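## Task

Take the mug from its current closet shelf and set it on the bottom shelf of the closet, then close the closet completely. The mug must stay upright and must not drop more than a few centimetres or be struck hard. The robot must not tip over or finish leaning. Everything must stay in place without the robot holding it.

## Robot and tools

ROBOT. TidyBot++: a mobile base 0.54 m long, 0.50 m wide and 0.38 m tall on four powered casters. On top sit one seven-joint arm and a two-finger gripper. The shoulder is 0.12 m ahead of the base centre and 0.68 m above the floor. Segment lengths: upper arm 0.42 m, forearm 0.31 m, hand 0.31 m to the hand point. The arm begins folded, hand down, reaching up to 0.08 m past the base front with the elbow as high as 1.15 m. A downward-pointing hand reaches about 0.94 m high at most, and only near the base. Cameras: base_camera (pinhole, 644x364) and wrist_camera (fisheye, 644x476, looks along the hand).

FRAMES. Base frame: origin on the floor below the base centre, x forward, y left, z up. hand_pose (the point between the finger pads) is reported here; its z axis runs out along the fingers, and the fingers close along its y axis. The odometry frame is the base frame where the scene began. base_odometry heading is positive to the left, -3.142 to 3.142; it counts wheel turns, so slip shows as travel and drift of a few cm and degrees builds up. base_tilt is in degrees, positive when leaning forward or right.

execute_actions. Argument "actions": a list holding one action object, or empty to just read state and images. Argument "cameras": list of "base_camera", "wrist_camera" or "all"; omitted or null means all, [] means none. An action may contain:
- "base": exactly one key, each an offset from where the base last reported itself, not a pose: translate_m (metres, forward positive, -2 to 2), strafe_m (metres, left positive, -2 to 2), rotate_rad (radians, counter-clockwise from above positive, -6.3 to 6.3). A move needing more than 8.667 s at its top speed is rejected.
- "joints": absolute targets by name, in radians except the gripper. joint_1_rad any angle (whole arm about vertical; positive is clockwise from above, opposite to rotate_rad); joint_2_rad shoulder -2.249 to 2.249; joint_3_rad any angle; joint_4_rad elbow -2.579 to 2.579; joint_5_rad any angle; joint_6_rad wrist -2.099 to 2.099; joint_7_rad any angle (hand pointing down: positive is counter-clockwise from above; at 1.57 fingers open toward robot left/right); gripper_pos 0 (open, about 85 mm gap) to 1 (closed, squeezing ~100 N per finger). Unbounded joints go the short way; split turns beyond half a revolution into steps.
- "speeds": optional caps for this action only: translate_m and strafe_m 0.05 to 0.5 m/s, rotate_rad 0.1 to 1.57 rad/s (the maxima are defaults).
Base and joint motions start together. Any unknown key or out-of-range number makes the whole call rejected with no motion. A joint or base left out may keep pushing toward an earlier target. Each action lasts at most 15 s.

ARM GEOMETRY. With joint_1_rad 0, joint_3_rad 3.14, joint_5_rad 0 (roughly the start), the arm moves in the vertical plane of base x. Tilt from vertical, forward positive: upper arm = joint_2_rad; forearm = joint_2_rad - joint_4_rad; hand = that minus joint_6_rad. Hand forward offset from shoulder = sum of length x sin(tilt); height above shoulder = sum of length x cos(tilt). Closed fingertips extend ~20 mm beyond the hand point.

RESULTS. Each result gives the state plus images, listed in order on the "pictures" line. base_status and joint_status tell how each motion ended: "done"; "off_target" (stopped short, may still push); "contact_stop" or "time_out" (target dropped, holds where it stopped). A blocked base can still read "done" after stopping well short. "joint command not followed" with a "cause:" line means a self-collision check withheld the arm's targets (the gripper still moves); affected joints read "not_followed" and may be retried later. For the gripper at 1, "done" means nothing is held; "off_target" means something is between the fingers. on_its_own lists motion you did not command. motor_effort gives percent of maximum, with a bracketed peak; readings are noisy and biased. "ARM HIT" means the arm struck itself or the base hard. joint_positions report actual angles; friction leaves joints a little off while still "done". To correct, send each joint its last command plus (wanted minus read). Holding a load makes the arm sag; never resend read angles while holding something. hand_pose can be 1-2 cm off; trust the images.

wait: {"seconds": 0 to 10}; commands nothing and returns state and images.
zoom_image: {"camera", "region": [x0, y0, x1, y1]} in pixels of that camera's latest full image, at most 504x504.
finished_scene: {"scene": current scene number}; ends the scene permanently after the last command has been held and reports success. Replying with no tool call also ends things.

AVOID. Catching the arm on something 0.8 m or higher while driving, or pushing/pulling sideways on a raised hand, can tip the robot; pull the arm back or reverse to right it. Driving the arm into objects can cause a torque fault (limits 104.5 N m for joints 1-4, 51.3 for 5-7), freezing the arm for 10 s. Holding loads heats motors; MOTOR HOT warns from 60 °C and at 75 °C an OVER-TEMPERATURE FAULT lets the arm sink. The robot keeps its last command while you think. Loose objects may be nudged occasionally. Do not drop, slam or shove objects hard, and leave them resting on their own.

Each tool is called by a JSON object that holds its "method" and its "body".

## Session

{"method": "execute_actions", "body": {"actions": []}}

Scene clock: 0.00 s.
base_odometry: x=+0.000 y=+0.000 heading=+0.000 (m, m, rad; odometry frame)
base_tilt: forward=-0.3 right=+0.2 (deg)
base_status: not commanded
joint_positions: joint_1_rad=-0.042 joint_2_rad=-0.380 joint_3_rad=+3.152 joint_4_rad=-2.548 joint_5_rad=-0.029 joint_6_rad=-0.910 joint_7_rad=+1.576 gripper_pos=+0.000
joint_status: not commanded
motor_effort: joint_1_rad=+1 joint_2_rad=+1 joint_3_rad=+2 joint_4_rad=+14 joint_5_rad=+0 joint_6_rad=+2 joint_7_rad=+1 (%)
hand_pose: x=+0.2422 y=+0.0130 z=+0.5851 quat_wxyz=(-0.014, +0.999, +0.010, +0.031) (m; base frame)
pictures: base_camera, wrist_camera
Images, in order (width x height): base_camera 644x364, wrist_camera 644x476.

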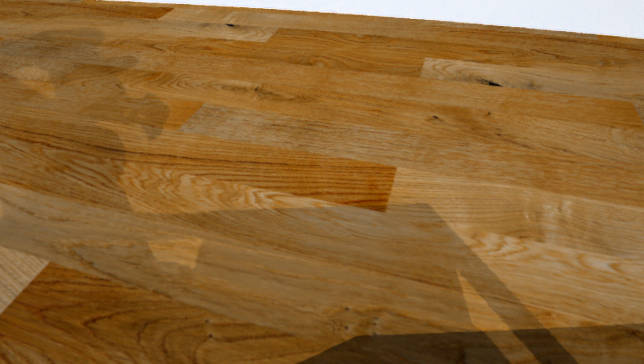

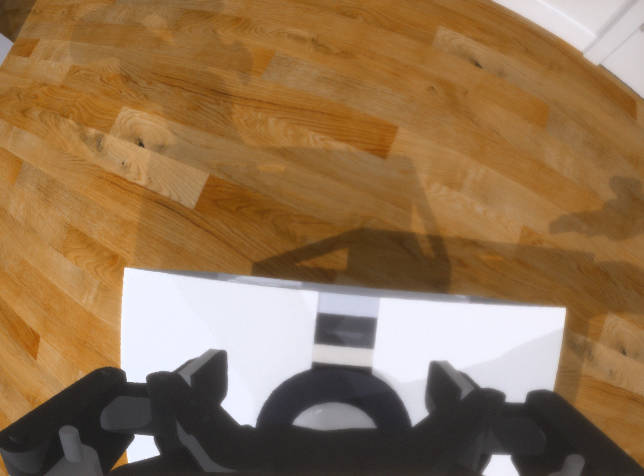

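{"method": "execute_actions", "body": {"actions": [{"joints":{"joint_6_rad":0.5}}], "cameras": ["wrist_camera"]}}

{"method": "execute_actions", "body": {"actions": [{"joints":{"joint_1_rad":2.0}}], "cameras": ["wrist_camera"]}}

{"method": "execute_actions", "body": {"actions": [{"joints":{"joint_1_rad":4.2}}], "cameras": ["wrist_camera"]}}

Scene clock: 3.57 s.
base_odometry: x=+0.000 y=+0.000 heading=+0.000 (m, m, rad; odometry frame)
base_tilt: forward=-0.4 right=+0.2 (deg)
base_status: not commanded
joint_positions: joint_1_rad=-0.042 joint_2_rad=-0.380 joint_3_rad=+3.152 joint_4_rad=-2.548 joint_5_rad=-0.029 joint_6_rad=+0.490 joint_7_rad=+1.576 gripper_pos=+0.000
joint_status: all done
motor_effort: joint_1_rad=+0(0) joint_2_rad=-4(4) joint_3_rad=+1(1) joint_4_rad=+19(19) joint_5_rad=-1(1) joint_6_rad=+10(9) joint_7_rad=+1(1) (%)
hand_pose: x=+0.5323 y=+0.0097 z=+0.8620 quat_wxyz=(-0.014, +0.744, -0.002, +0.668) (m; base frame)
pictures: wrist_camera
Images, in order (width x height): wrist_camera 644x476.

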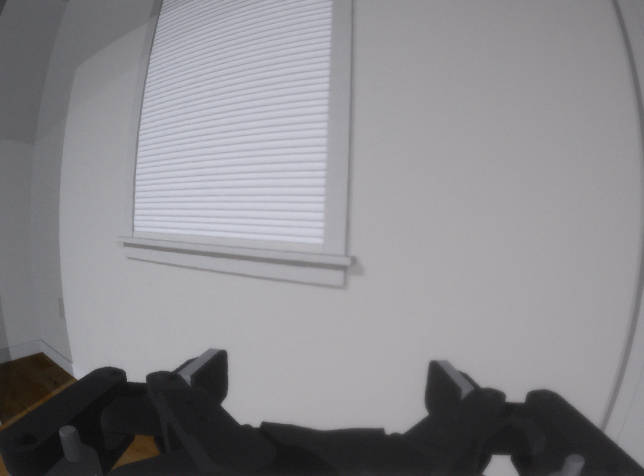

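Scene clock: 6.70 s.
base_odometry: x=+0.000 y=+0.000 heading=+0.000 (m, m, rad; odometry frame)
base_tilt: forward=-0.4 right=+0.2 (deg)
base_status: not commanded
joint_positions: joint_1_rad=+1.989 joint_2_rad=-0.380 joint_3_rad=+3.152 joint_4_rad=-2.548 joint_5_rad=-0.029 joint_6_rad=+0.490 joint_7_rad=+1.576 gripper_pos=+0.000
joint_status: all done
motor_effort: joint_1_rad=+1(1) joint_2_rad=-4(4) joint_3_rad=+1(1) joint_4_rad=+19(19) joint_5_rad=+1(0) joint_6_rad=+10(10) joint_7_rad=+1(1) (%)
hand_pose: x=-0.0557 y=-0.3747 z=+0.8620 quat_wxyz=(+0.560, +0.391, -0.633, +0.364) (m; base frame)
pictures: wrist_camera
Images, in order (width x height): wrist_camera 644x476.

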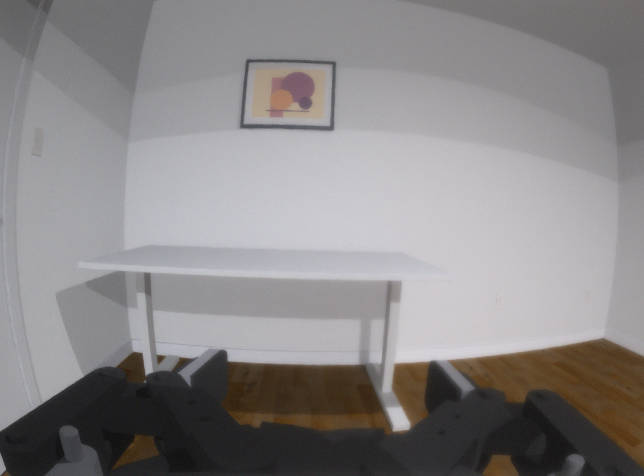

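Scene clock: 9.97 s.
base_odometry: x=+0.000 y=+0.000 heading=+0.000 (m, m, rad; odometry frame)
base_tilt: forward=-0.4 right=+0.2 (deg)
base_status: not commanded
joint_positions: joint_1_rad=+4.189 joint_2_rad=-0.380 joint_3_rad=+3.152 joint_4_rad=-2.548 joint_5_rad=-0.029 joint_6_rad=+0.490 joint_7_rad=+1.576 gripper_pos=+0.000
joint_status: all done
motor_effort: joint_1_rad=+0(1) joint_2_rad=-4(4) joint_3_rad=+1(1) joint_4_rad=+19(19) joint_5_rad=+0(1) joint_6_rad=+10(10) joint_7_rad=+1(1) (%)
hand_pose: x=-0.0811 y=+0.3617 z=+0.8620 quat_wxyz=(+0.578, -0.387, -0.636, -0.334) (m; base frame)
pictures: wrist_camera
Images, in order (width x height): wrist_camera 644x476.

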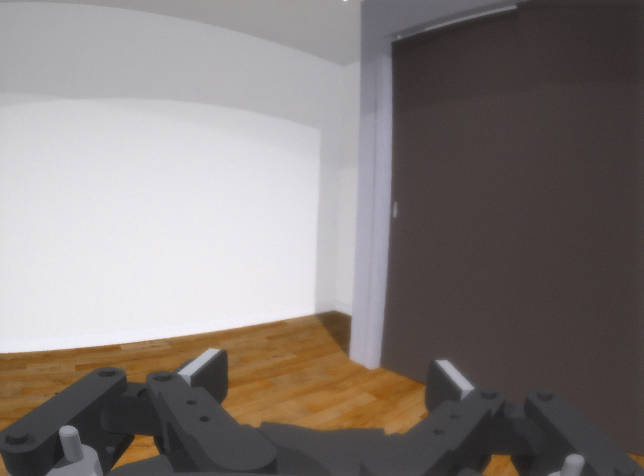

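Closet normal at heading about 1.15.

{"method": "execute_actions", "body": {"actions": [{"base":{"rotate_rad":1.17},"joints":{"joint_1_rad":0,"joint_6_rad":0.3}}]}}

{"method": "execute_actions", "body": {"actions": [{"base":{"translate_m":-0.7}}]}}

Scene clock: 14.67 s.
base_odometry: x=+0.000 y=+0.000 heading=+1.169 (m, m, rad; odometry frame)
base_tilt: forward=-0.4 right=+0.2 (deg)
base_status: done
joint_positions: joint_1_rad=+6.272 joint_2_rad=-0.380 joint_3_rad=+3.152 joint_4_rad=-2.548 joint_5_rad=-0.029 joint_6_rad=+0.332 joint_7_rad=+1.576 gripper_pos=+0.000
joint_status: all done
motor_effort: joint_1_rad=+0(0) joint_2_rad=-4(4) joint_3_rad=+1(2) joint_4_rad=+19(20) joint_5_rad=+0(1) joint_6_rad=+9(11) joint_7_rad=+1(1) (%)
hand_pose: x=+0.5233 y=-0.0014 z=+0.8139 quat_wxyz=(+0.005, -0.795, +0.012, -0.607) (m; base frame)
pictures: base_camera, wrist_camera
Images, in order (width x height): base_camera 644x364, wrist_camera 644x476.

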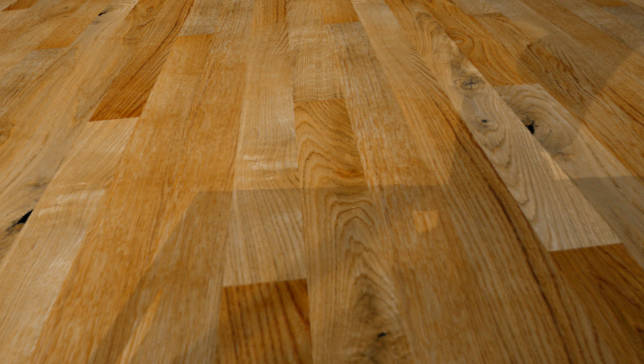

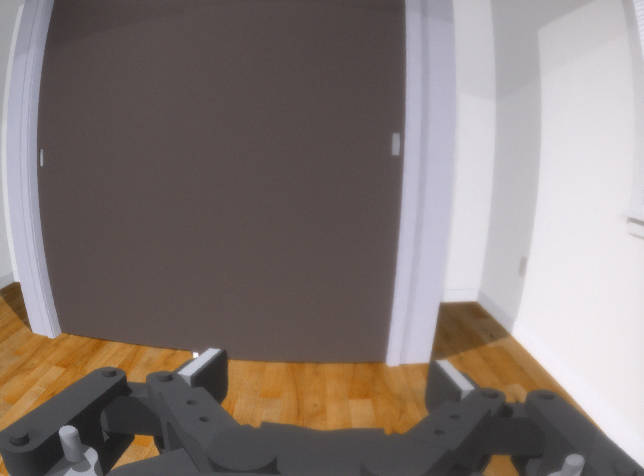

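Scene clock: 17.43 s.
base_odometry: x=-0.273 y=-0.645 heading=+1.170 (m, m, rad; odometry frame)
base_tilt: forward=-0.4 right=+0.2 (deg)
base_status: done
joint_positions: joint_1_rad=+6.272 joint_2_rad=-0.380 joint_3_rad=+3.152 joint_4_rad=-2.548 joint_5_rad=-0.029 joint_6_rad=+0.329 joint_7_rad=+1.576 gripper_pos=+0.000
joint_status: not commanded
motor_effort: joint_1_rad=+0(0) joint_2_rad=-3(7) joint_3_rad=+1(1) joint_4_rad=+19(20) joint_5_rad=+0(0) joint_6_rad=+10(9) joint_7_rad=+1(1) (%)
hand_pose: x=+0.5231 y=-0.0014 z=+0.8130 quat_wxyz=(+0.005, -0.795, +0.013, -0.606) (m; base frame)
pictures: base_camera, wrist_camera
Images, in order (width x height): base_camera 644x364, wrist_camera 644x476.

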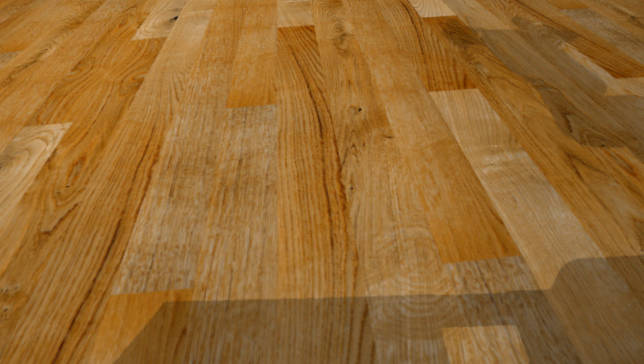

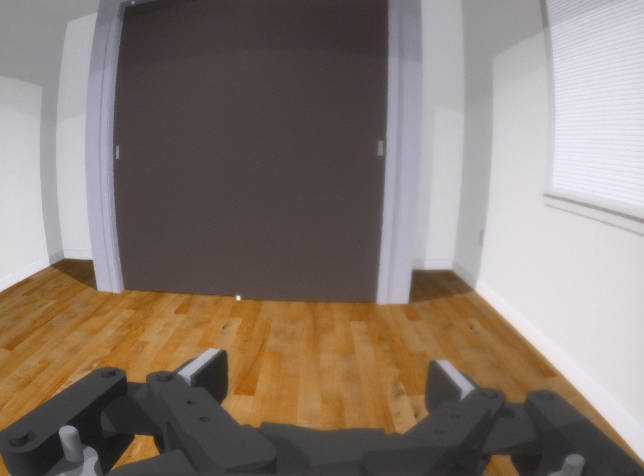

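{"method": "execute_actions", "body": {"actions": [{"base":{"rotate_rad":0.09},"joints":{"joint_6_rad":0.6,"joint_5_rad":0}}], "cameras": []}}

{"method": "execute_actions", "body": {"actions": [{"base":{"translate_m":1.45}}], "cameras": []}}

{"method": "execute_actions", "body": {"actions": [{"base":{"strafe_m":-0.5}}]}}

Scene clock: 23.00 s.
base_odometry: x=-0.273 y=-0.645 heading=+1.260 (m, m, rad; odometry frame)
base_tilt: forward=-0.4 right=+0.3 (deg)
base_status: done
joint_positions: joint_1_rad=+6.274 joint_2_rad=-0.380 joint_3_rad=+3.152 joint_4_rad=-2.546 joint_5_rad=-0.018 joint_6_rad=+0.589 joint_7_rad=+1.576 gripper_pos=+0.000
joint_status: all done
motor_effort: joint_1_rad=+0(1) joint_2_rad=-4(5) joint_3_rad=+1(2) joint_4_rad=+20(22) joint_5_rad=+0(0) joint_6_rad=+9(11) joint_7_rad=+1(1) (%)
hand_pose: x=+0.5347 y=-0.0026 z=+0.8946 quat_wxyz=(+0.001, -0.709, +0.009, -0.705) (m; base frame)
pictures: none
No camera images: the call's "cameras" was empty. Leave "cameras" out to get every camera's image.

Scene clock: 27.27 s.
base_odometry: x=+0.168 y=+0.736 heading=+1.261 (m, m, rad; odometry frame)
base_tilt: forward=-0.4 right=+0.2 (deg)
base_status: done
joint_positions: joint_1_rad=+6.274 joint_2_rad=-0.380 joint_3_rad=+3.152 joint_4_rad=-2.546 joint_5_rad=-0.018 joint_6_rad=+0.589 joint_7_rad=+1.576 gripper_pos=+0.000
joint_status: not commanded
motor_effort: joint_1_rad=+0(0) joint_2_rad=-4(6) joint_3_rad=+1(1) joint_4_rad=+20(20) joint_5_rad=+0(0) joint_6_rad=+10(10) joint_7_rad=+1(1) (%)
hand_pose: x=+0.5346 y=-0.0027 z=+0.8947 quat_wxyz=(+0.001, -0.709, +0.009, -0.705) (m; base frame)
pictures: none
No camera images: the call's "cameras" was empty. Leave "cameras" out to get every camera's image.

Scene clock: 29.63 s.
base_odometry: x=+0.644 y=+0.585 heading=+1.262 (m, m, rad; odometry frame)
base_tilt: forward=-0.4 right=+0.3 (deg)
base_status: done
joint_positions: joint_1_rad=+6.274 joint_2_rad=-0.380 joint_3_rad=+3.152 joint_4_rad=-2.546 joint_5_rad=-0.018 joint_6_rad=+0.589 joint_7_rad=+1.576 gripper_pos=+0.000
joint_status: not commanded
motor_effort: joint_1_rad=+0(1) joint_2_rad=-4(4) joint_3_rad=+1(3) joint_4_rad=+19(20) joint_5_rad=+0(1) joint_6_rad=+10(9) joint_7_rad=+1(1) (%)
hand_pose: x=+0.5346 y=-0.0027 z=+0.8947 quat_wxyz=(+0.001, -0.709, +0.009, -0.705) (m; base frame)
pictures: base_camera, wrist_camera
Images, in order (width x height): base_camera 644x364, wrist_camera 644x476.

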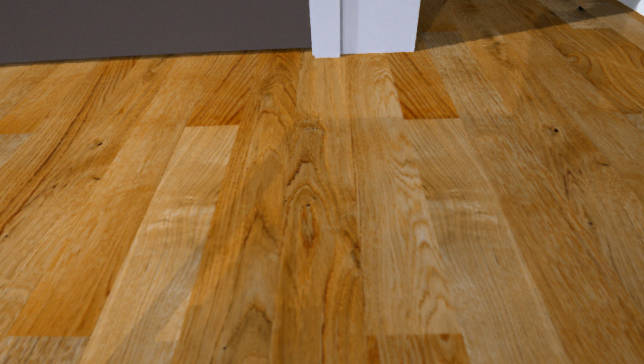

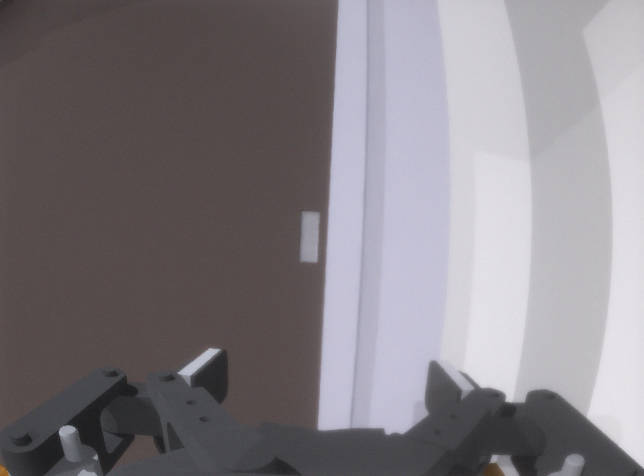

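{"method": "execute_actions", "body": {"actions": [{"base":{"rotate_rad":-0.03},"joints":{"joint_4_rad":-2.3,"joint_6_rad":0.34,"gripper_pos":1}}], "cameras": []}}

{"method": "execute_actions", "body": {"actions": [{"base":{"strafe_m":0.05}}], "cameras": []}}

{"method": "execute_actions", "body": {"actions": [{"base":{"translate_m":0.27}}]}}

Scene clock: 33.73 s.
base_odometry: x=+0.645 y=+0.585 heading=+1.232 (m, m, rad; odometry frame)
base_tilt: forward=-0.4 right=+0.2 (deg)
base_status: done
joint_positions: joint_1_rad=+6.276 joint_2_rad=-0.380 joint_3_rad=+3.152 joint_4_rad=-2.319 joint_5_rad=-0.018 joint_6_rad=+0.371 joint_7_rad=+1.576 gripper_pos=+0.999
joint_status: all done
motor_effort: joint_1_rad=+0(1) joint_2_rad=-5(6) joint_3_rad=+1(2) joint_4_rad=+21(22) joint_5_rad=+0(1) joint_6_rad=+10(10) joint_7_rad=+1(1) (%)
hand_pose: x=+0.5675 y=-0.0026 z=+0.9603 quat_wxyz=(+0.003, -0.706, +0.008, -0.708) (m; base frame)
pictures: none
No camera images: the call's "cameras" was empty. Leave "cameras" out to get every camera's image.

Scene clock: 34.73 s.
base_odometry: x=+0.597 y=+0.601 heading=+1.231 (m, m, rad; odometry frame)
base_tilt: forward=-0.3 right=+0.2 (deg)
base_status: done
joint_positions: joint_1_rad=+6.276 joint_2_rad=-0.380 joint_3_rad=+3.152 joint_4_rad=-2.319 joint_5_rad=-0.018 joint_6_rad=+0.371 joint_7_rad=+1.576 gripper_pos=+0.999
joint_status: not commanded
motor_effort: joint_1_rad=+0(0) joint_2_rad=-5(6) joint_3_rad=+0(3) joint_4_rad=+21(21) joint_5_rad=+1(1) joint_6_rad=+10(11) joint_7_rad=+1(1) (%)
hand_pose: x=+0.5675 y=-0.0028 z=+0.9603 quat_wxyz=(+0.002, -0.706, +0.009, -0.708) (m; base frame)
pictures: none
No camera images: the call's "cameras" was empty. Leave "cameras" out to get every camera's image.

Scene clock: 36.57 s.
base_odometry: x=+0.687 y=+0.856 heading=+1.232 (m, m, rad; odometry frame)
base_tilt: forward=-0.3 right=+0.2 (deg)
base_status: done
joint_positions: joint_1_rad=+6.276 joint_2_rad=-0.377 joint_3_rad=+3.152 joint_4_rad=-2.319 joint_5_rad=-0.018 joint_6_rad=+0.369 joint_7_rad=+1.576 gripper_pos=+0.999
joint_status: not commanded
motor_effort: joint_1_rad=+0(1) joint_2_rad=-5(9) joint_3_rad=+1(2) joint_4_rad=+21(22) joint_5_rad=+0(0) joint_6_rad=+10(10) joint_7_rad=+1(1) (%)
hand_pose: x=+0.5685 y=-0.0028 z=+0.9587 quat_wxyz=(+0.002, -0.708, +0.009, -0.706) (m; base frame)
pictures: base_camera, wrist_camera
Images, in order (width x height): base_camera 644x364, wrist_camera 644x476.

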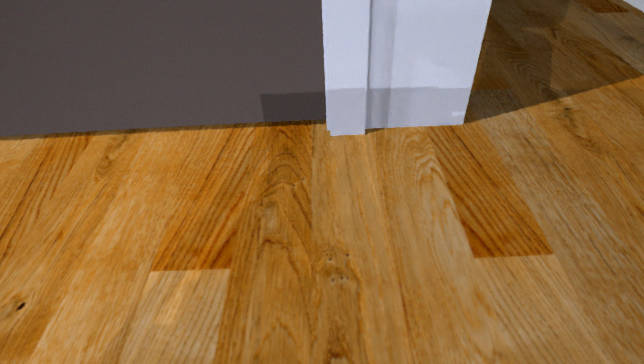

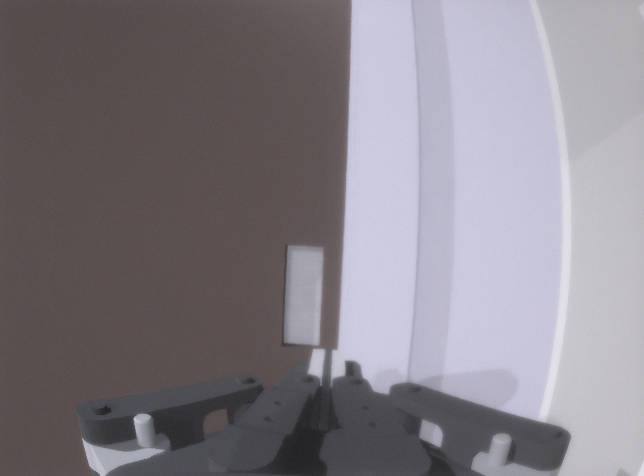

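{"method": "execute_actions", "body": {"actions": [{"base":{"strafe_m":0.02},"joints":{"joint_4_rad":-2.25}}], "cameras": []}}

{"method": "execute_actions", "body": {"actions": [{"base":{"translate_m":0.09},"speeds":{"translate_m":0.1}}], "cameras": ["wrist_camera"]}}

Scene clock: 39.53 s.
base_odometry: x=+0.668 y=+0.863 heading=+1.232 (m, m, rad; odometry frame)
base_tilt: forward=-0.4 right=+0.2 (deg)
base_status: done
joint_positions: joint_1_rad=+6.276 joint_2_rad=-0.377 joint_3_rad=+3.152 joint_4_rad=-2.267 joint_5_rad=-0.018 joint_6_rad=+0.368 joint_7_rad=+1.576 gripper_pos=+0.999
joint_status: all done
motor_effort: joint_1_rad=+0(0) joint_2_rad=-6(7) joint_3_rad=+1(3) joint_4_rad=+21(22) joint_5_rad=+0(0) joint_6_rad=+9(11) joint_7_rad=+1(1) (%)
hand_pose: x=+0.5736 y=-0.0030 z=+0.9899 quat_wxyz=(+0.002, -0.689, +0.009, -0.724) (m; base frame)
pictures: none
No camera images: the call's "cameras" was empty. Leave "cameras" out to get every camera's image.

Scene clock: 41.00 s.
base_odometry: x=+0.698 y=+0.948 heading=+1.232 (m, m, rad; odometry frame)
base_tilt: forward=-0.3 right=+0.2 (deg)
base_status: done
joint_positions: joint_1_rad=+6.276 joint_2_rad=-0.378 joint_3_rad=+3.152 joint_4_rad=-2.267 joint_5_rad=-0.018 joint_6_rad=+0.368 joint_7_rad=+1.576 gripper_pos=+0.999
joint_status: not commanded
motor_effort: joint_1_rad=+0(0) joint_2_rad=-6(8) joint_3_rad=+1(1) joint_4_rad=+22(22) joint_5_rad=+0(1) joint_6_rad=+10(11) joint_7_rad=+1(1) (%)
hand_pose: x=+0.5733 y=-0.0030 z=+0.9904 quat_wxyz=(+0.002, -0.689, +0.009, -0.725) (m; base frame)
pictures: wrist_camera
Images, in order (width x height): wrist_camera 644x476.

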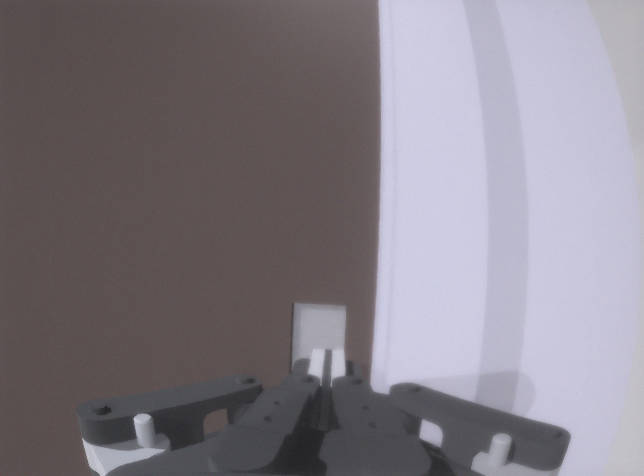

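{"method": "execute_actions", "body": {"actions": [{"base":{"strafe_m":0.006},"joints":{"joint_6_rad":0.3}}], "cameras": []}}

{"method": "execute_actions", "body": {"actions": [{"base":{"translate_m":0.06},"speeds":{"translate_m":0.05}}], "cameras": ["wrist_camera"]}}

{"method": "execute_actions", "body": {"actions": [{"base":{"strafe_m":0.15},"speeds":{"strafe_m":0.08}}]}}

Scene clock: 44.20 s.
base_odometry: x=+0.692 y=+0.950 heading=+1.232 (m, m, rad; odometry frame)
base_tilt: forward=-0.4 right=+0.2 (deg)
base_status: done
joint_positions: joint_1_rad=+6.277 joint_2_rad=-0.378 joint_3_rad=+3.152 joint_4_rad=-2.266 joint_5_rad=-0.018 joint_6_rad=+0.327 joint_7_rad=+1.576 gripper_pos=+0.999
joint_status: all done
motor_effort: joint_1_rad=+0(1) joint_2_rad=-5(7) joint_3_rad=+1(3) joint_4_rad=+21(22) joint_5_rad=+1(0) joint_6_rad=+10(10) joint_7_rad=+1(1) (%)
hand_pose: x=+0.5737 y=-0.0028 z=+0.9776 quat_wxyz=(+0.003, -0.704, +0.009, -0.710) (m; base frame)
pictures: none
No camera images: the call's "cameras" was empty. Leave "cameras" out to get every camera's image.

Scene clock: 45.87 s.
base_odometry: x=+0.712 y=+1.007 heading=+1.232 (m, m, rad; odometry frame)
base_tilt: forward=-0.3 right=+0.2 (deg)
base_status: done
joint_positions: joint_1_rad=+6.277 joint_2_rad=-0.378 joint_3_rad=+3.152 joint_4_rad=-2.266 joint_5_rad=-0.018 joint_6_rad=+0.327 joint_7_rad=+1.576 gripper_pos=+0.999
joint_status: not commanded
motor_effort: joint_1_rad=+0(0) joint_2_rad=-6(8) joint_3_rad=+1(2) joint_4_rad=+21(22) joint_5_rad=+0(0) joint_6_rad=+9(10) joint_7_rad=+1(1) (%)
hand_pose: x=+0.5737 y=-0.0028 z=+0.9776 quat_wxyz=(+0.003, -0.704, +0.009, -0.710) (m; base frame)
pictures: wrist_camera
Images, in order (width x height): wrist_camera 644x476.

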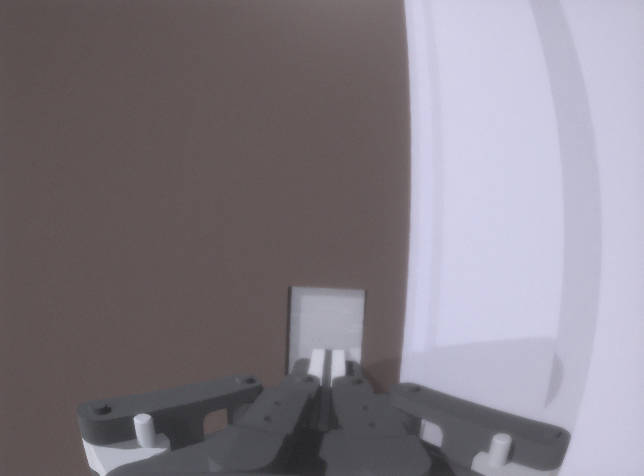

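Scene clock: 48.40 s.
base_odometry: x=+0.571 y=+1.057 heading=+1.232 (m, m, rad; odometry frame)
base_tilt: forward=-0.4 right=+0.2 (deg)
base_status: done
joint_positions: joint_1_rad=+6.304 joint_2_rad=-0.378 joint_3_rad=+3.180 joint_4_rad=-2.266 joint_5_rad=-0.018 joint_6_rad=+0.326 joint_7_rad=+1.576 gripper_pos=+0.999
joint_status: not commanded
motor_effort: joint_1_rad=-2(8) joint_2_rad=-5(6) joint_3_rad=-2(10) joint_4_rad=+22(24) joint_5_rad=+1(4) joint_6_rad=+10(10) joint_7_rad=+1(1) (%)
hand_pose: x=+0.5731 y=-0.0300 z=+0.9775 quat_wxyz=(-0.013, -0.703, +0.031, -0.710) (m; base frame)
pictures: base_camera, wrist_camera
Images, in order (width x height): base_camera 644x364, wrist_camera 644x476.

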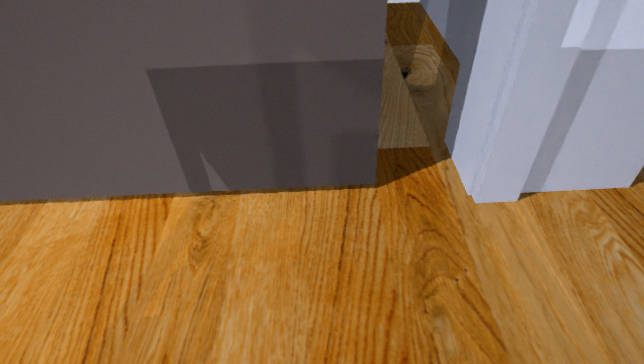

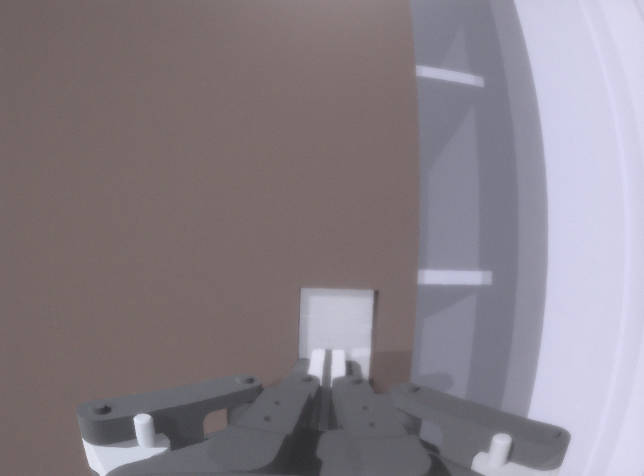

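Works.

{"method": "execute_actions", "body": {"actions": [{"base":{"strafe_m":0.55},"speeds":{"strafe_m":0.12}}], "cameras": ["wrist_camera"]}}

{"method": "execute_actions", "body": {"actions": [{"base":{"translate_m":-0.5}}], "cameras": []}}

{"method": "execute_actions", "body": {"actions": [{"base":{"strafe_m":-0.4},"joints":{"joint_6_rad":0.0,"gripper_pos":0}}]}}

Scene clock: 56.77 s.
base_odometry: x=+0.052 y=+1.240 heading=+1.232 (m, m, rad; odometry frame)
base_tilt: forward=-0.4 right=+0.2 (deg)
base_status: done
joint_positions: joint_1_rad=+6.308 joint_2_rad=-0.394 joint_3_rad=+3.185 joint_4_rad=-2.267 joint_5_rad=-0.018 joint_6_rad=+0.308 joint_7_rad=+1.576 gripper_pos=+0.999
joint_status: not commanded
motor_effort: joint_1_rad=-3(10) joint_2_rad=+1(5) joint_3_rad=-3(13) joint_4_rad=+28(29) joint_5_rad=+1(4) joint_6_rad=+13(12) joint_7_rad=+1(0) (%)
hand_pose: x=+0.5681 y=-0.0345 z=+0.9788 quat_wxyz=(-0.015, -0.704, +0.035, -0.709) (m; base frame)
pictures: wrist_camera
Images, in order (width x height): wrist_camera 644x476.

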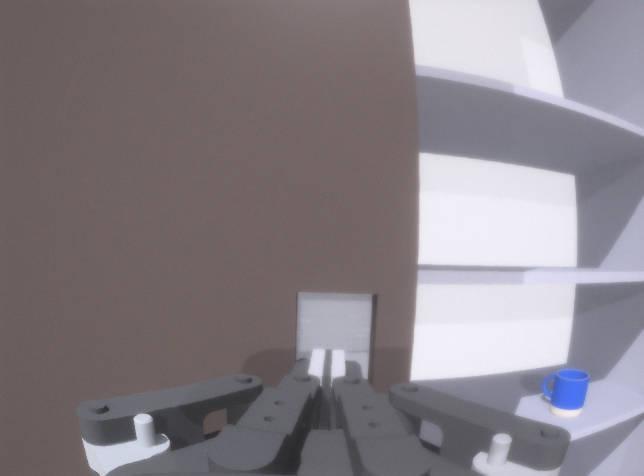

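Scene clock: 59.13 s.
base_odometry: x=-0.115 y=+0.768 heading=+1.232 (m, m, rad; odometry frame)
base_tilt: forward=-0.4 right=+0.2 (deg)
base_status: done
joint_positions: joint_1_rad=+6.294 joint_2_rad=-0.379 joint_3_rad=+3.169 joint_4_rad=-2.252 joint_5_rad=-0.018 joint_6_rad=+0.308 joint_7_rad=+1.576 gripper_pos=+0.999
joint_status: not commanded
motor_effort: joint_1_rad=+0(3) joint_2_rad=-6(9) joint_3_rad=+0(3) joint_4_rad=+22(28) joint_5_rad=+0(0) joint_6_rad=+10(12) joint_7_rad=+1(1) (%)
hand_pose: x=+0.5745 y=-0.0202 z=+0.9811 quat_wxyz=(-0.007, -0.705, +0.023, -0.709) (m; base frame)
pictures: none
No camera images: the call's "cameras" was empty. Leave "cameras" out to get every camera's image.

Scene clock: 61.30 s.
base_odometry: x=+0.263 y=+0.635 heading=+1.231 (m, m, rad; odometry frame)
base_tilt: forward=-0.3 right=+0.2 (deg)
base_status: done
joint_positions: joint_1_rad=+6.294 joint_2_rad=-0.379 joint_3_rad=+3.166 joint_4_rad=-2.255 joint_5_rad=-0.018 joint_6_rad=+0.010 joint_7_rad=+1.576 gripper_pos=+0.000
joint_status: all done
motor_effort: joint_1_rad=+0(2) joint_2_rad=-5(7) joint_3_rad=+1(1) joint_4_rad=+21(23) joint_5_rad=+0(1) joint_6_rad=+9(11) joint_7_rad=+1(1) (%)
hand_pose: x=+0.5611 y=-0.0151 z=+0.8881 quat_wxyz=(-0.002, -0.803, +0.021, -0.596) (m; base frame)
pictures: base_camera, wrist_camera
Images, in order (width x height): base_camera 644x364, wrist_camera 644x476.

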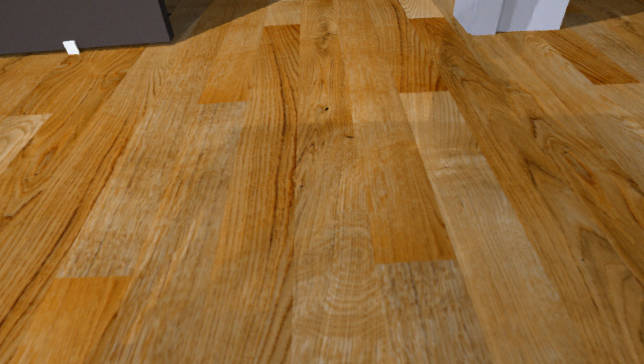

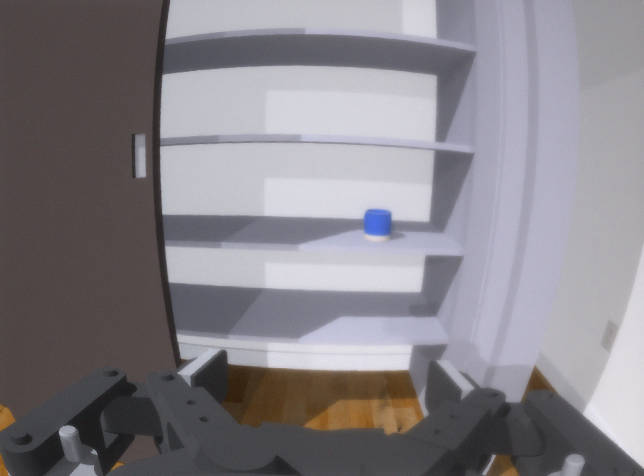

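{"method": "execute_actions", "body": {"actions": [{"base":{"strafe_m":-0.19},"joints":{"joint_1_rad":-0.01,"joint_3_rad":3.13,"joint_2_rad":0.547,"joint_4_rad":-2.26,"joint_6_rad":1.25}}], "cameras": []}}

{"method": "execute_actions", "body": {"actions": [{"base":{"translate_m":0.5}}]}}

Scene clock: 68.30 s.
base_odometry: x=+0.442 y=+0.571 heading=+1.231 (m, m, rad; odometry frame)
base_tilt: forward=-0.3 right=+0.2 (deg)
base_status: done
joint_positions: joint_1_rad=+6.285 joint_2_rad=+0.535 joint_3_rad=+3.151 joint_4_rad=-2.255 joint_5_rad=-0.018 joint_6_rad=+1.219 joint_7_rad=+1.576 gripper_pos=+0.000
joint_status: all done
motor_effort: joint_1_rad=+0(1) joint_2_rad=-27(29) joint_3_rad=+0(2) joint_4_rad=+11(22) joint_5_rad=+1(1) joint_6_rad=+9(10) joint_7_rad=+1(1) (%)
hand_pose: x=+0.7532 y=-0.0099 z=+0.7489 quat_wxyz=(-0.011, -0.707, +0.008, -0.707) (m; base frame)
pictures: none
No camera images: the call's "cameras" was empty. Leave "cameras" out to get every camera's image.

Scene clock: 70.67 s.
base_odometry: x=+0.609 y=+1.042 heading=+1.230 (m, m, rad; odometry frame)
base_tilt: forward=-0.4 right=+0.2 (deg)
base_status: done
joint_positions: joint_1_rad=+6.285 joint_2_rad=+0.538 joint_3_rad=+3.150 joint_4_rad=-2.255 joint_5_rad=-0.018 joint_6_rad=+1.221 joint_7_rad=+1.576 gripper_pos=+0.000
joint_status: not commanded
motor_effort: joint_1_rad=+0(0) joint_2_rad=-27(30) joint_3_rad=+0(0) joint_4_rad=+11(12) joint_5_rad=+1(0) joint_6_rad=+10(11) joint_7_rad=+1(1) (%)
hand_pose: x=+0.7534 y=-0.0096 z=+0.7471 quat_wxyz=(-0.010, -0.708, +0.008, -0.707) (m; base frame)
pictures: base_camera, wrist_camera
Images, in order (width x height): base_camera 644x364, wrist_camera 644x476.

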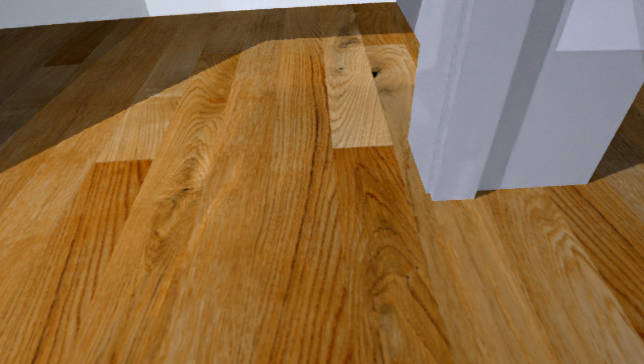

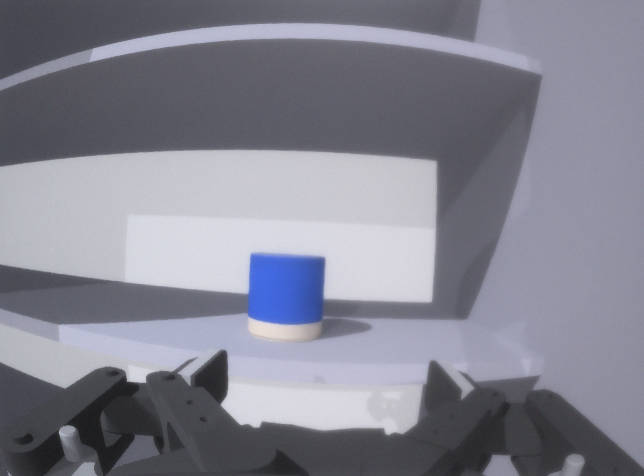

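{"method": "execute_actions", "body": {"actions": [{"base":{"strafe_m":0.036},"joints":{"joint_2_rad":0.51}}], "cameras": []}}

{"method": "execute_actions", "body": {"actions": [{"base":{"translate_m":0.14},"speeds":{"translate_m":0.15}}], "cameras": ["wrist_camera"]}}

Scene clock: 73.77 s.
base_odometry: x=+0.575 y=+1.055 heading=+1.230 (m, m, rad; odometry frame)
base_tilt: forward=-0.3 right=+0.2 (deg)
base_status: done
joint_positions: joint_1_rad=+6.272 joint_2_rad=+0.521 joint_3_rad=+3.142 joint_4_rad=-2.255 joint_5_rad=-0.017 joint_6_rad=+1.221 joint_7_rad=+1.576 gripper_pos=+0.000
joint_status: all done
motor_effort: joint_1_rad=+0(2) joint_2_rad=-26(28) joint_3_rad=+0(2) joint_4_rad=+11(12) joint_5_rad=+0(0) joint_6_rad=+10(10) joint_7_rad=+1(1) (%)
hand_pose: x=+0.7521 y=+0.0028 z=+0.7583 quat_wxyz=(-0.002, -0.701, +0.003, -0.713) (m; base frame)
pictures: none
No camera images: the call's "cameras" was empty. Leave "cameras" out to get every camera's image.

Scene clock: 75.37 s.
base_odometry: x=+0.622 y=+1.187 heading=+1.230 (m, m, rad; odometry frame)
base_tilt: forward=-0.3 right=+0.2 (deg)
base_status: done
joint_positions: joint_1_rad=+6.272 joint_2_rad=+0.519 joint_3_rad=+3.142 joint_4_rad=-2.255 joint_5_rad=-0.017 joint_6_rad=+1.222 joint_7_rad=+1.576 gripper_pos=+0.000
joint_status: not commanded
motor_effort: joint_1_rad=+1(1) joint_2_rad=-27(29) joint_3_rad=+0(0) joint_4_rad=+11(13) joint_5_rad=-1(0) joint_6_rad=+10(10) joint_7_rad=+1(1) (%)
hand_pose: x=+0.7520 y=+0.0028 z=+0.7594 quat_wxyz=(-0.002, -0.701, +0.003, -0.714) (m; base frame)
pictures: wrist_camera
Images, in order (width x height): wrist_camera 644x476.

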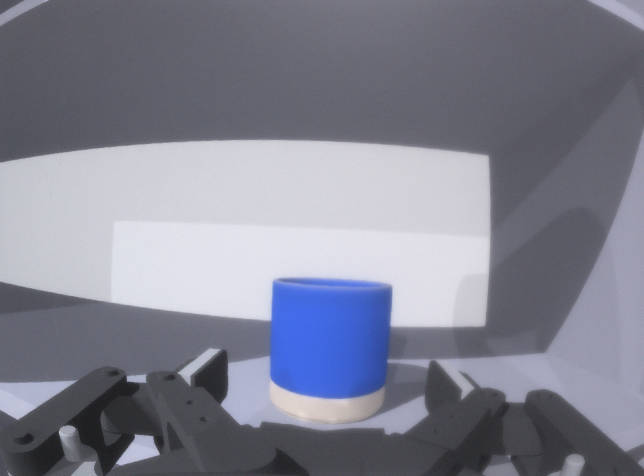

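Centred; distance ≈0.23.

{"method": "execute_actions", "body": {"actions": [{"base":{"translate_m":0.1},"speeds":{"translate_m":0.05}}]}}

{"method": "execute_actions", "body": {"actions": [{"joints":{"gripper_pos":1}}], "cameras": ["wrist_camera"]}}

Scene clock: 79.53 s.
base_odometry: x=+0.655 y=+1.281 heading=+1.231 (m, m, rad; odometry frame)
base_tilt: forward=-0.3 right=+0.2 (deg)
base_status: done
joint_positions: joint_1_rad=+6.272 joint_2_rad=+0.519 joint_3_rad=+3.142 joint_4_rad=-2.255 joint_5_rad=-0.017 joint_6_rad=+1.222 joint_7_rad=+1.576 gripper_pos=+0.000
joint_status: not commanded
motor_effort: joint_1_rad=+0(3) joint_2_rad=-27(29) joint_3_rad=+0(0) joint_4_rad=+12(13) joint_5_rad=+1(0) joint_6_rad=+10(10) joint_7_rad=+1(1) (%)
hand_pose: x=+0.7520 y=+0.0028 z=+0.7596 quat_wxyz=(-0.002, -0.700, +0.003, -0.714) (m; base frame)
pictures: base_camera, wrist_camera
Images, in order (width x height): base_camera 644x364, wrist_camera 644x476.

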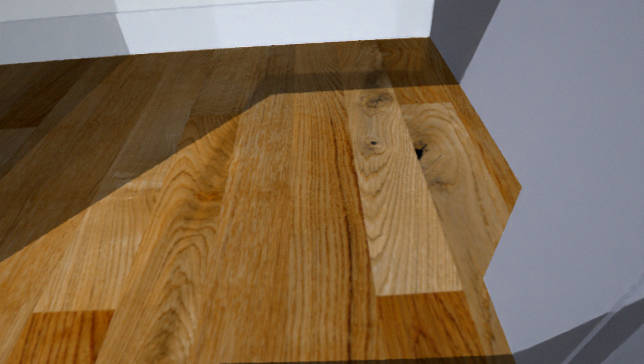

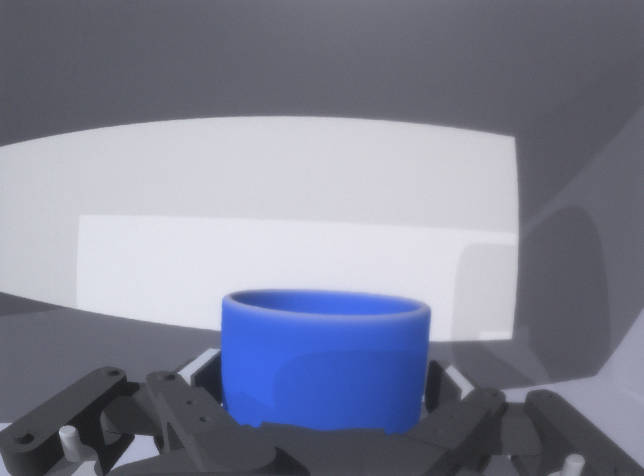

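Scene clock: 80.63 s.
base_odometry: x=+0.655 y=+1.281 heading=+1.231 (m, m, rad; odometry frame)
base_tilt: forward=-0.3 right=+0.2 (deg)
base_status: not commanded
joint_positions: joint_1_rad=+6.272 joint_2_rad=+0.519 joint_3_rad=+3.142 joint_4_rad=-2.255 joint_5_rad=-0.017 joint_6_rad=+1.222 joint_7_rad=+1.576 gripper_pos=+0.119
joint_status: gripper_pos off_target (ended at +0.119, target +1.000)
motor_effort: joint_1_rad=-1(2) joint_2_rad=-27(27) joint_3_rad=+0(0) joint_4_rad=+12(12) joint_5_rad=+0(0) joint_6_rad=+11(11) joint_7_rad=+1(0) (%)
hand_pose: x=+0.7520 y=+0.0029 z=+0.7596 quat_wxyz=(-0.002, -0.700, +0.002, -0.714) (m; base frame)
pictures: wrist_camera
Images, in order (width x height): wrist_camera 644x476.

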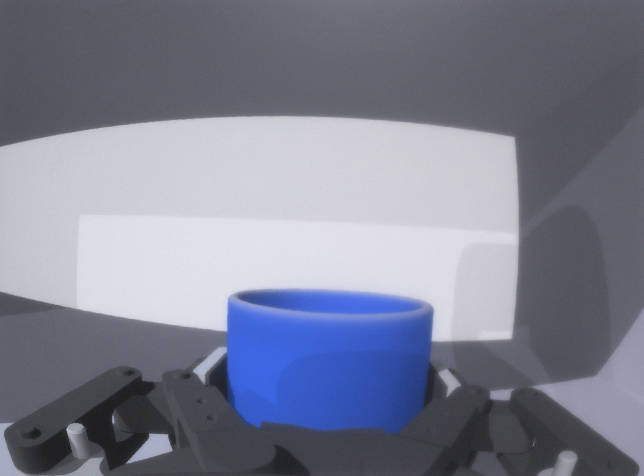

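{"method": "execute_actions", "body": {"actions": [{"joints":{"joint_2_rad":0.46}}], "cameras": []}}

{"method": "execute_actions", "body": {"actions": [{"base":{"translate_m":-0.4},"speeds":{"translate_m":0.25}}], "cameras": []}}

{"method": "execute_actions", "body": {"actions": [{"base":{"strafe_m":0.1},"joints":{"joint_2_rad":1.25,"joint_4_rad":-1.87,"joint_6_rad":1.6}}]}}

Scene clock: 85.50 s.
base_odometry: x=+0.655 y=+1.281 heading=+1.231 (m, m, rad; odometry frame)
base_tilt: forward=-0.4 right=+0.3 (deg)
base_status: not commanded
joint_positions: joint_1_rad=+6.272 joint_2_rad=+0.493 joint_3_rad=+3.142 joint_4_rad=-2.256 joint_5_rad=-0.017 joint_6_rad=+1.222 joint_7_rad=+1.576 gripper_pos=+0.119
joint_status: all done
motor_effort: joint_1_rad=+0(0) joint_2_rad=-29(31) joint_3_rad=+0(0) joint_4_rad=+14(14) joint_5_rad=+1(0) joint_6_rad=+13(13) joint_7_rad=+1(0) (%)
hand_pose: x=+0.7494 y=+0.0028 z=+0.7759 quat_wxyz=(-0.002, -0.691, +0.003, -0.723) (m; base frame)
pictures: none
No camera images: the call's "cameras" was empty. Leave "cameras" out to get every camera's image.

Scene clock: 88.00 s.
base_odometry: x=+0.521 y=+0.904 heading=+1.231 (m, m, rad; odometry frame)
base_tilt: forward=-0.3 right=+0.2 (deg)
base_status: done
joint_positions: joint_1_rad=+6.273 joint_2_rad=+0.488 joint_3_rad=+3.142 joint_4_rad=-2.259 joint_5_rad=-0.016 joint_6_rad=+1.222 joint_7_rad=+1.576 gripper_pos=+0.119
joint_status: not commanded
motor_effort: joint_1_rad=+0(4) joint_2_rad=-29(31) joint_3_rad=+0(3) joint_4_rad=+14(16) joint_5_rad=-1(1) joint_6_rad=+12(13) joint_7_rad=+1(1) (%)
hand_pose: x=+0.7481 y=+0.0033 z=+0.7779 quat_wxyz=(-0.001, -0.690, +0.002, -0.723) (m; base frame)
pictures: none
No camera images: the call's "cameras" was empty. Leave "cameras" out to get every camera's image.

Scene clock: 90.13 s.
base_odometry: x=+0.427 y=+0.937 heading=+1.231 (m, m, rad; odometry frame)
base_tilt: forward=-0.3 right=+0.2 (deg)
base_status: done
joint_positions: joint_1_rad=+6.268 joint_2_rad=+1.259 joint_3_rad=+3.138 joint_4_rad=-1.904 joint_5_rad=-0.015 joint_6_rad=+1.550 joint_7_rad=+1.576 gripper_pos=+0.119
joint_status: all done
motor_effort: joint_1_rad=+0(3) joint_2_rad=-40(43) joint_3_rad=+0(3) joint_4_rad=+7(15) joint_5_rad=+0(2) joint_6_rad=+12(12) joint_7_rad=+1(1) (%)
hand_pose: x=+0.8237 y=+0.0089 z=+0.4837 quat_wxyz=(+0.000, -0.722, -0.001, -0.692) (m; base frame)
pictures: base_camera, wrist_camera
Images, in order (width x height): base_camera 644x364, wrist_camera 644x476.

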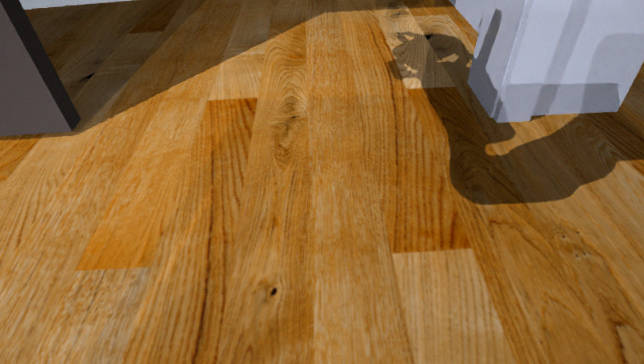

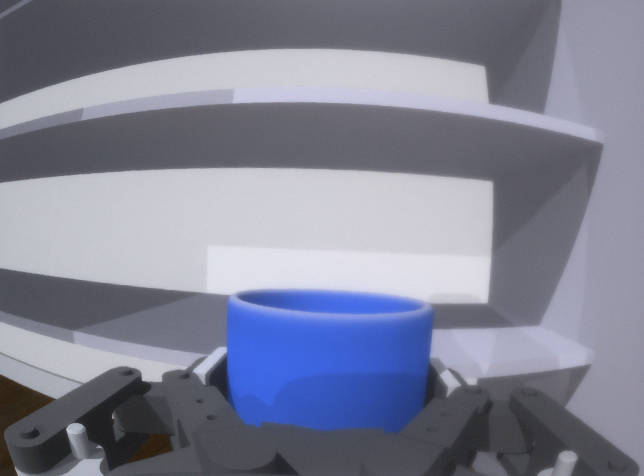

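{"method": "execute_actions", "body": {"actions": [{"base":{"translate_m":0.33},"speeds":{"translate_m":0.15},"joints":{"joint_6_rad":1.69}}], "cameras": []}}

{"method": "execute_actions", "body": {"actions": [{"joints":{"joint_2_rad":1.31,"joint_6_rad":1.73}}], "cameras": []}}

{"method": "execute_actions", "body": {"actions": [{"joints":{"joint_2_rad":1.345}}], "cameras": ["wrist_camera"]}}

Scene clock: 95.60 s.
base_odometry: x=+0.537 y=+1.249 heading=+1.231 (m, m, rad; odometry frame)
base_tilt: forward=-0.3 right=+0.2 (deg)
base_status: done
joint_positions: joint_1_rad=+6.268 joint_2_rad=+1.262 joint_3_rad=+3.138 joint_4_rad=-1.897 joint_5_rad=-0.015 joint_6_rad=+1.652 joint_7_rad=+1.576 gripper_pos=+0.119
joint_status: all done
motor_effort: joint_1_rad=+1(1) joint_2_rad=-40(42) joint_3_rad=-1(1) joint_4_rad=+7(9) joint_5_rad=-1(0) joint_6_rad=+12(13) joint_7_rad=+1(1) (%)
hand_pose: x=+0.8251 y=+0.0088 z=+0.5156 quat_wxyz=(+0.000, -0.684, -0.001, -0.729) (m; base frame)
pictures: none
No camera images: the call's "cameras" was empty. Leave "cameras" out to get every camera's image.

Scene clock: 96.47 s.
base_odometry: x=+0.537 y=+1.249 heading=+1.231 (m, m, rad; odometry frame)
base_tilt: forward=-0.3 right=+0.2 (deg)
base_status: not commanded
joint_positions: joint_1_rad=+6.268 joint_2_rad=+1.321 joint_3_rad=+3.138 joint_4_rad=-1.897 joint_5_rad=-0.015 joint_6_rad=+1.680 joint_7_rad=+1.576 gripper_pos=+0.119
joint_status: all done
motor_effort: joint_1_rad=+1(1) joint_2_rad=-40(42) joint_3_rad=+0(1) joint_4_rad=+6(7) joint_5_rad=-1(0) joint_6_rad=+13(14) joint_7_rad=+1(1) (%)
hand_pose: x=+0.8138 y=+0.0086 z=+0.4829 quat_wxyz=(-0.001, -0.695, -0.001, -0.719) (m; base frame)
pictures: none
No camera images: the call's "cameras" was empty. Leave "cameras" out to get every camera's image.

Scene clock: 97.23 s.
base_odometry: x=+0.537 y=+1.249 heading=+1.231 (m, m, rad; odometry frame)
base_tilt: forward=-0.3 right=+0.2 (deg)
base_status: not commanded
joint_positions: joint_1_rad=+6.268 joint_2_rad=+1.351 joint_3_rad=+3.138 joint_4_rad=-1.897 joint_5_rad=-0.015 joint_6_rad=+1.683 joint_7_rad=+1.576 gripper_pos=+0.119
joint_status: all done
motor_effort: joint_1_rad=+0(0) joint_2_rad=-39(41) joint_3_rad=-1(0) joint_4_rad=+5(6) joint_5_rad=+1(0) joint_6_rad=+12(12) joint_7_rad=+1(1) (%)
hand_pose: x=+0.8074 y=+0.0085 z=+0.4624 quat_wxyz=(-0.001, -0.705, -0.001, -0.709) (m; base frame)
pictures: wrist_camera
Images, in order (width x height): wrist_camera 644x476.

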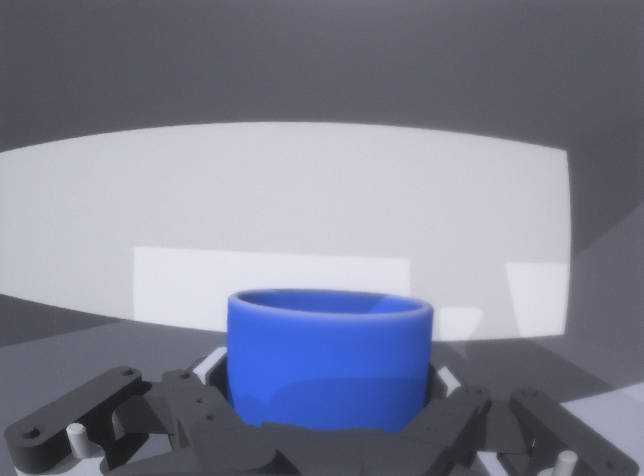

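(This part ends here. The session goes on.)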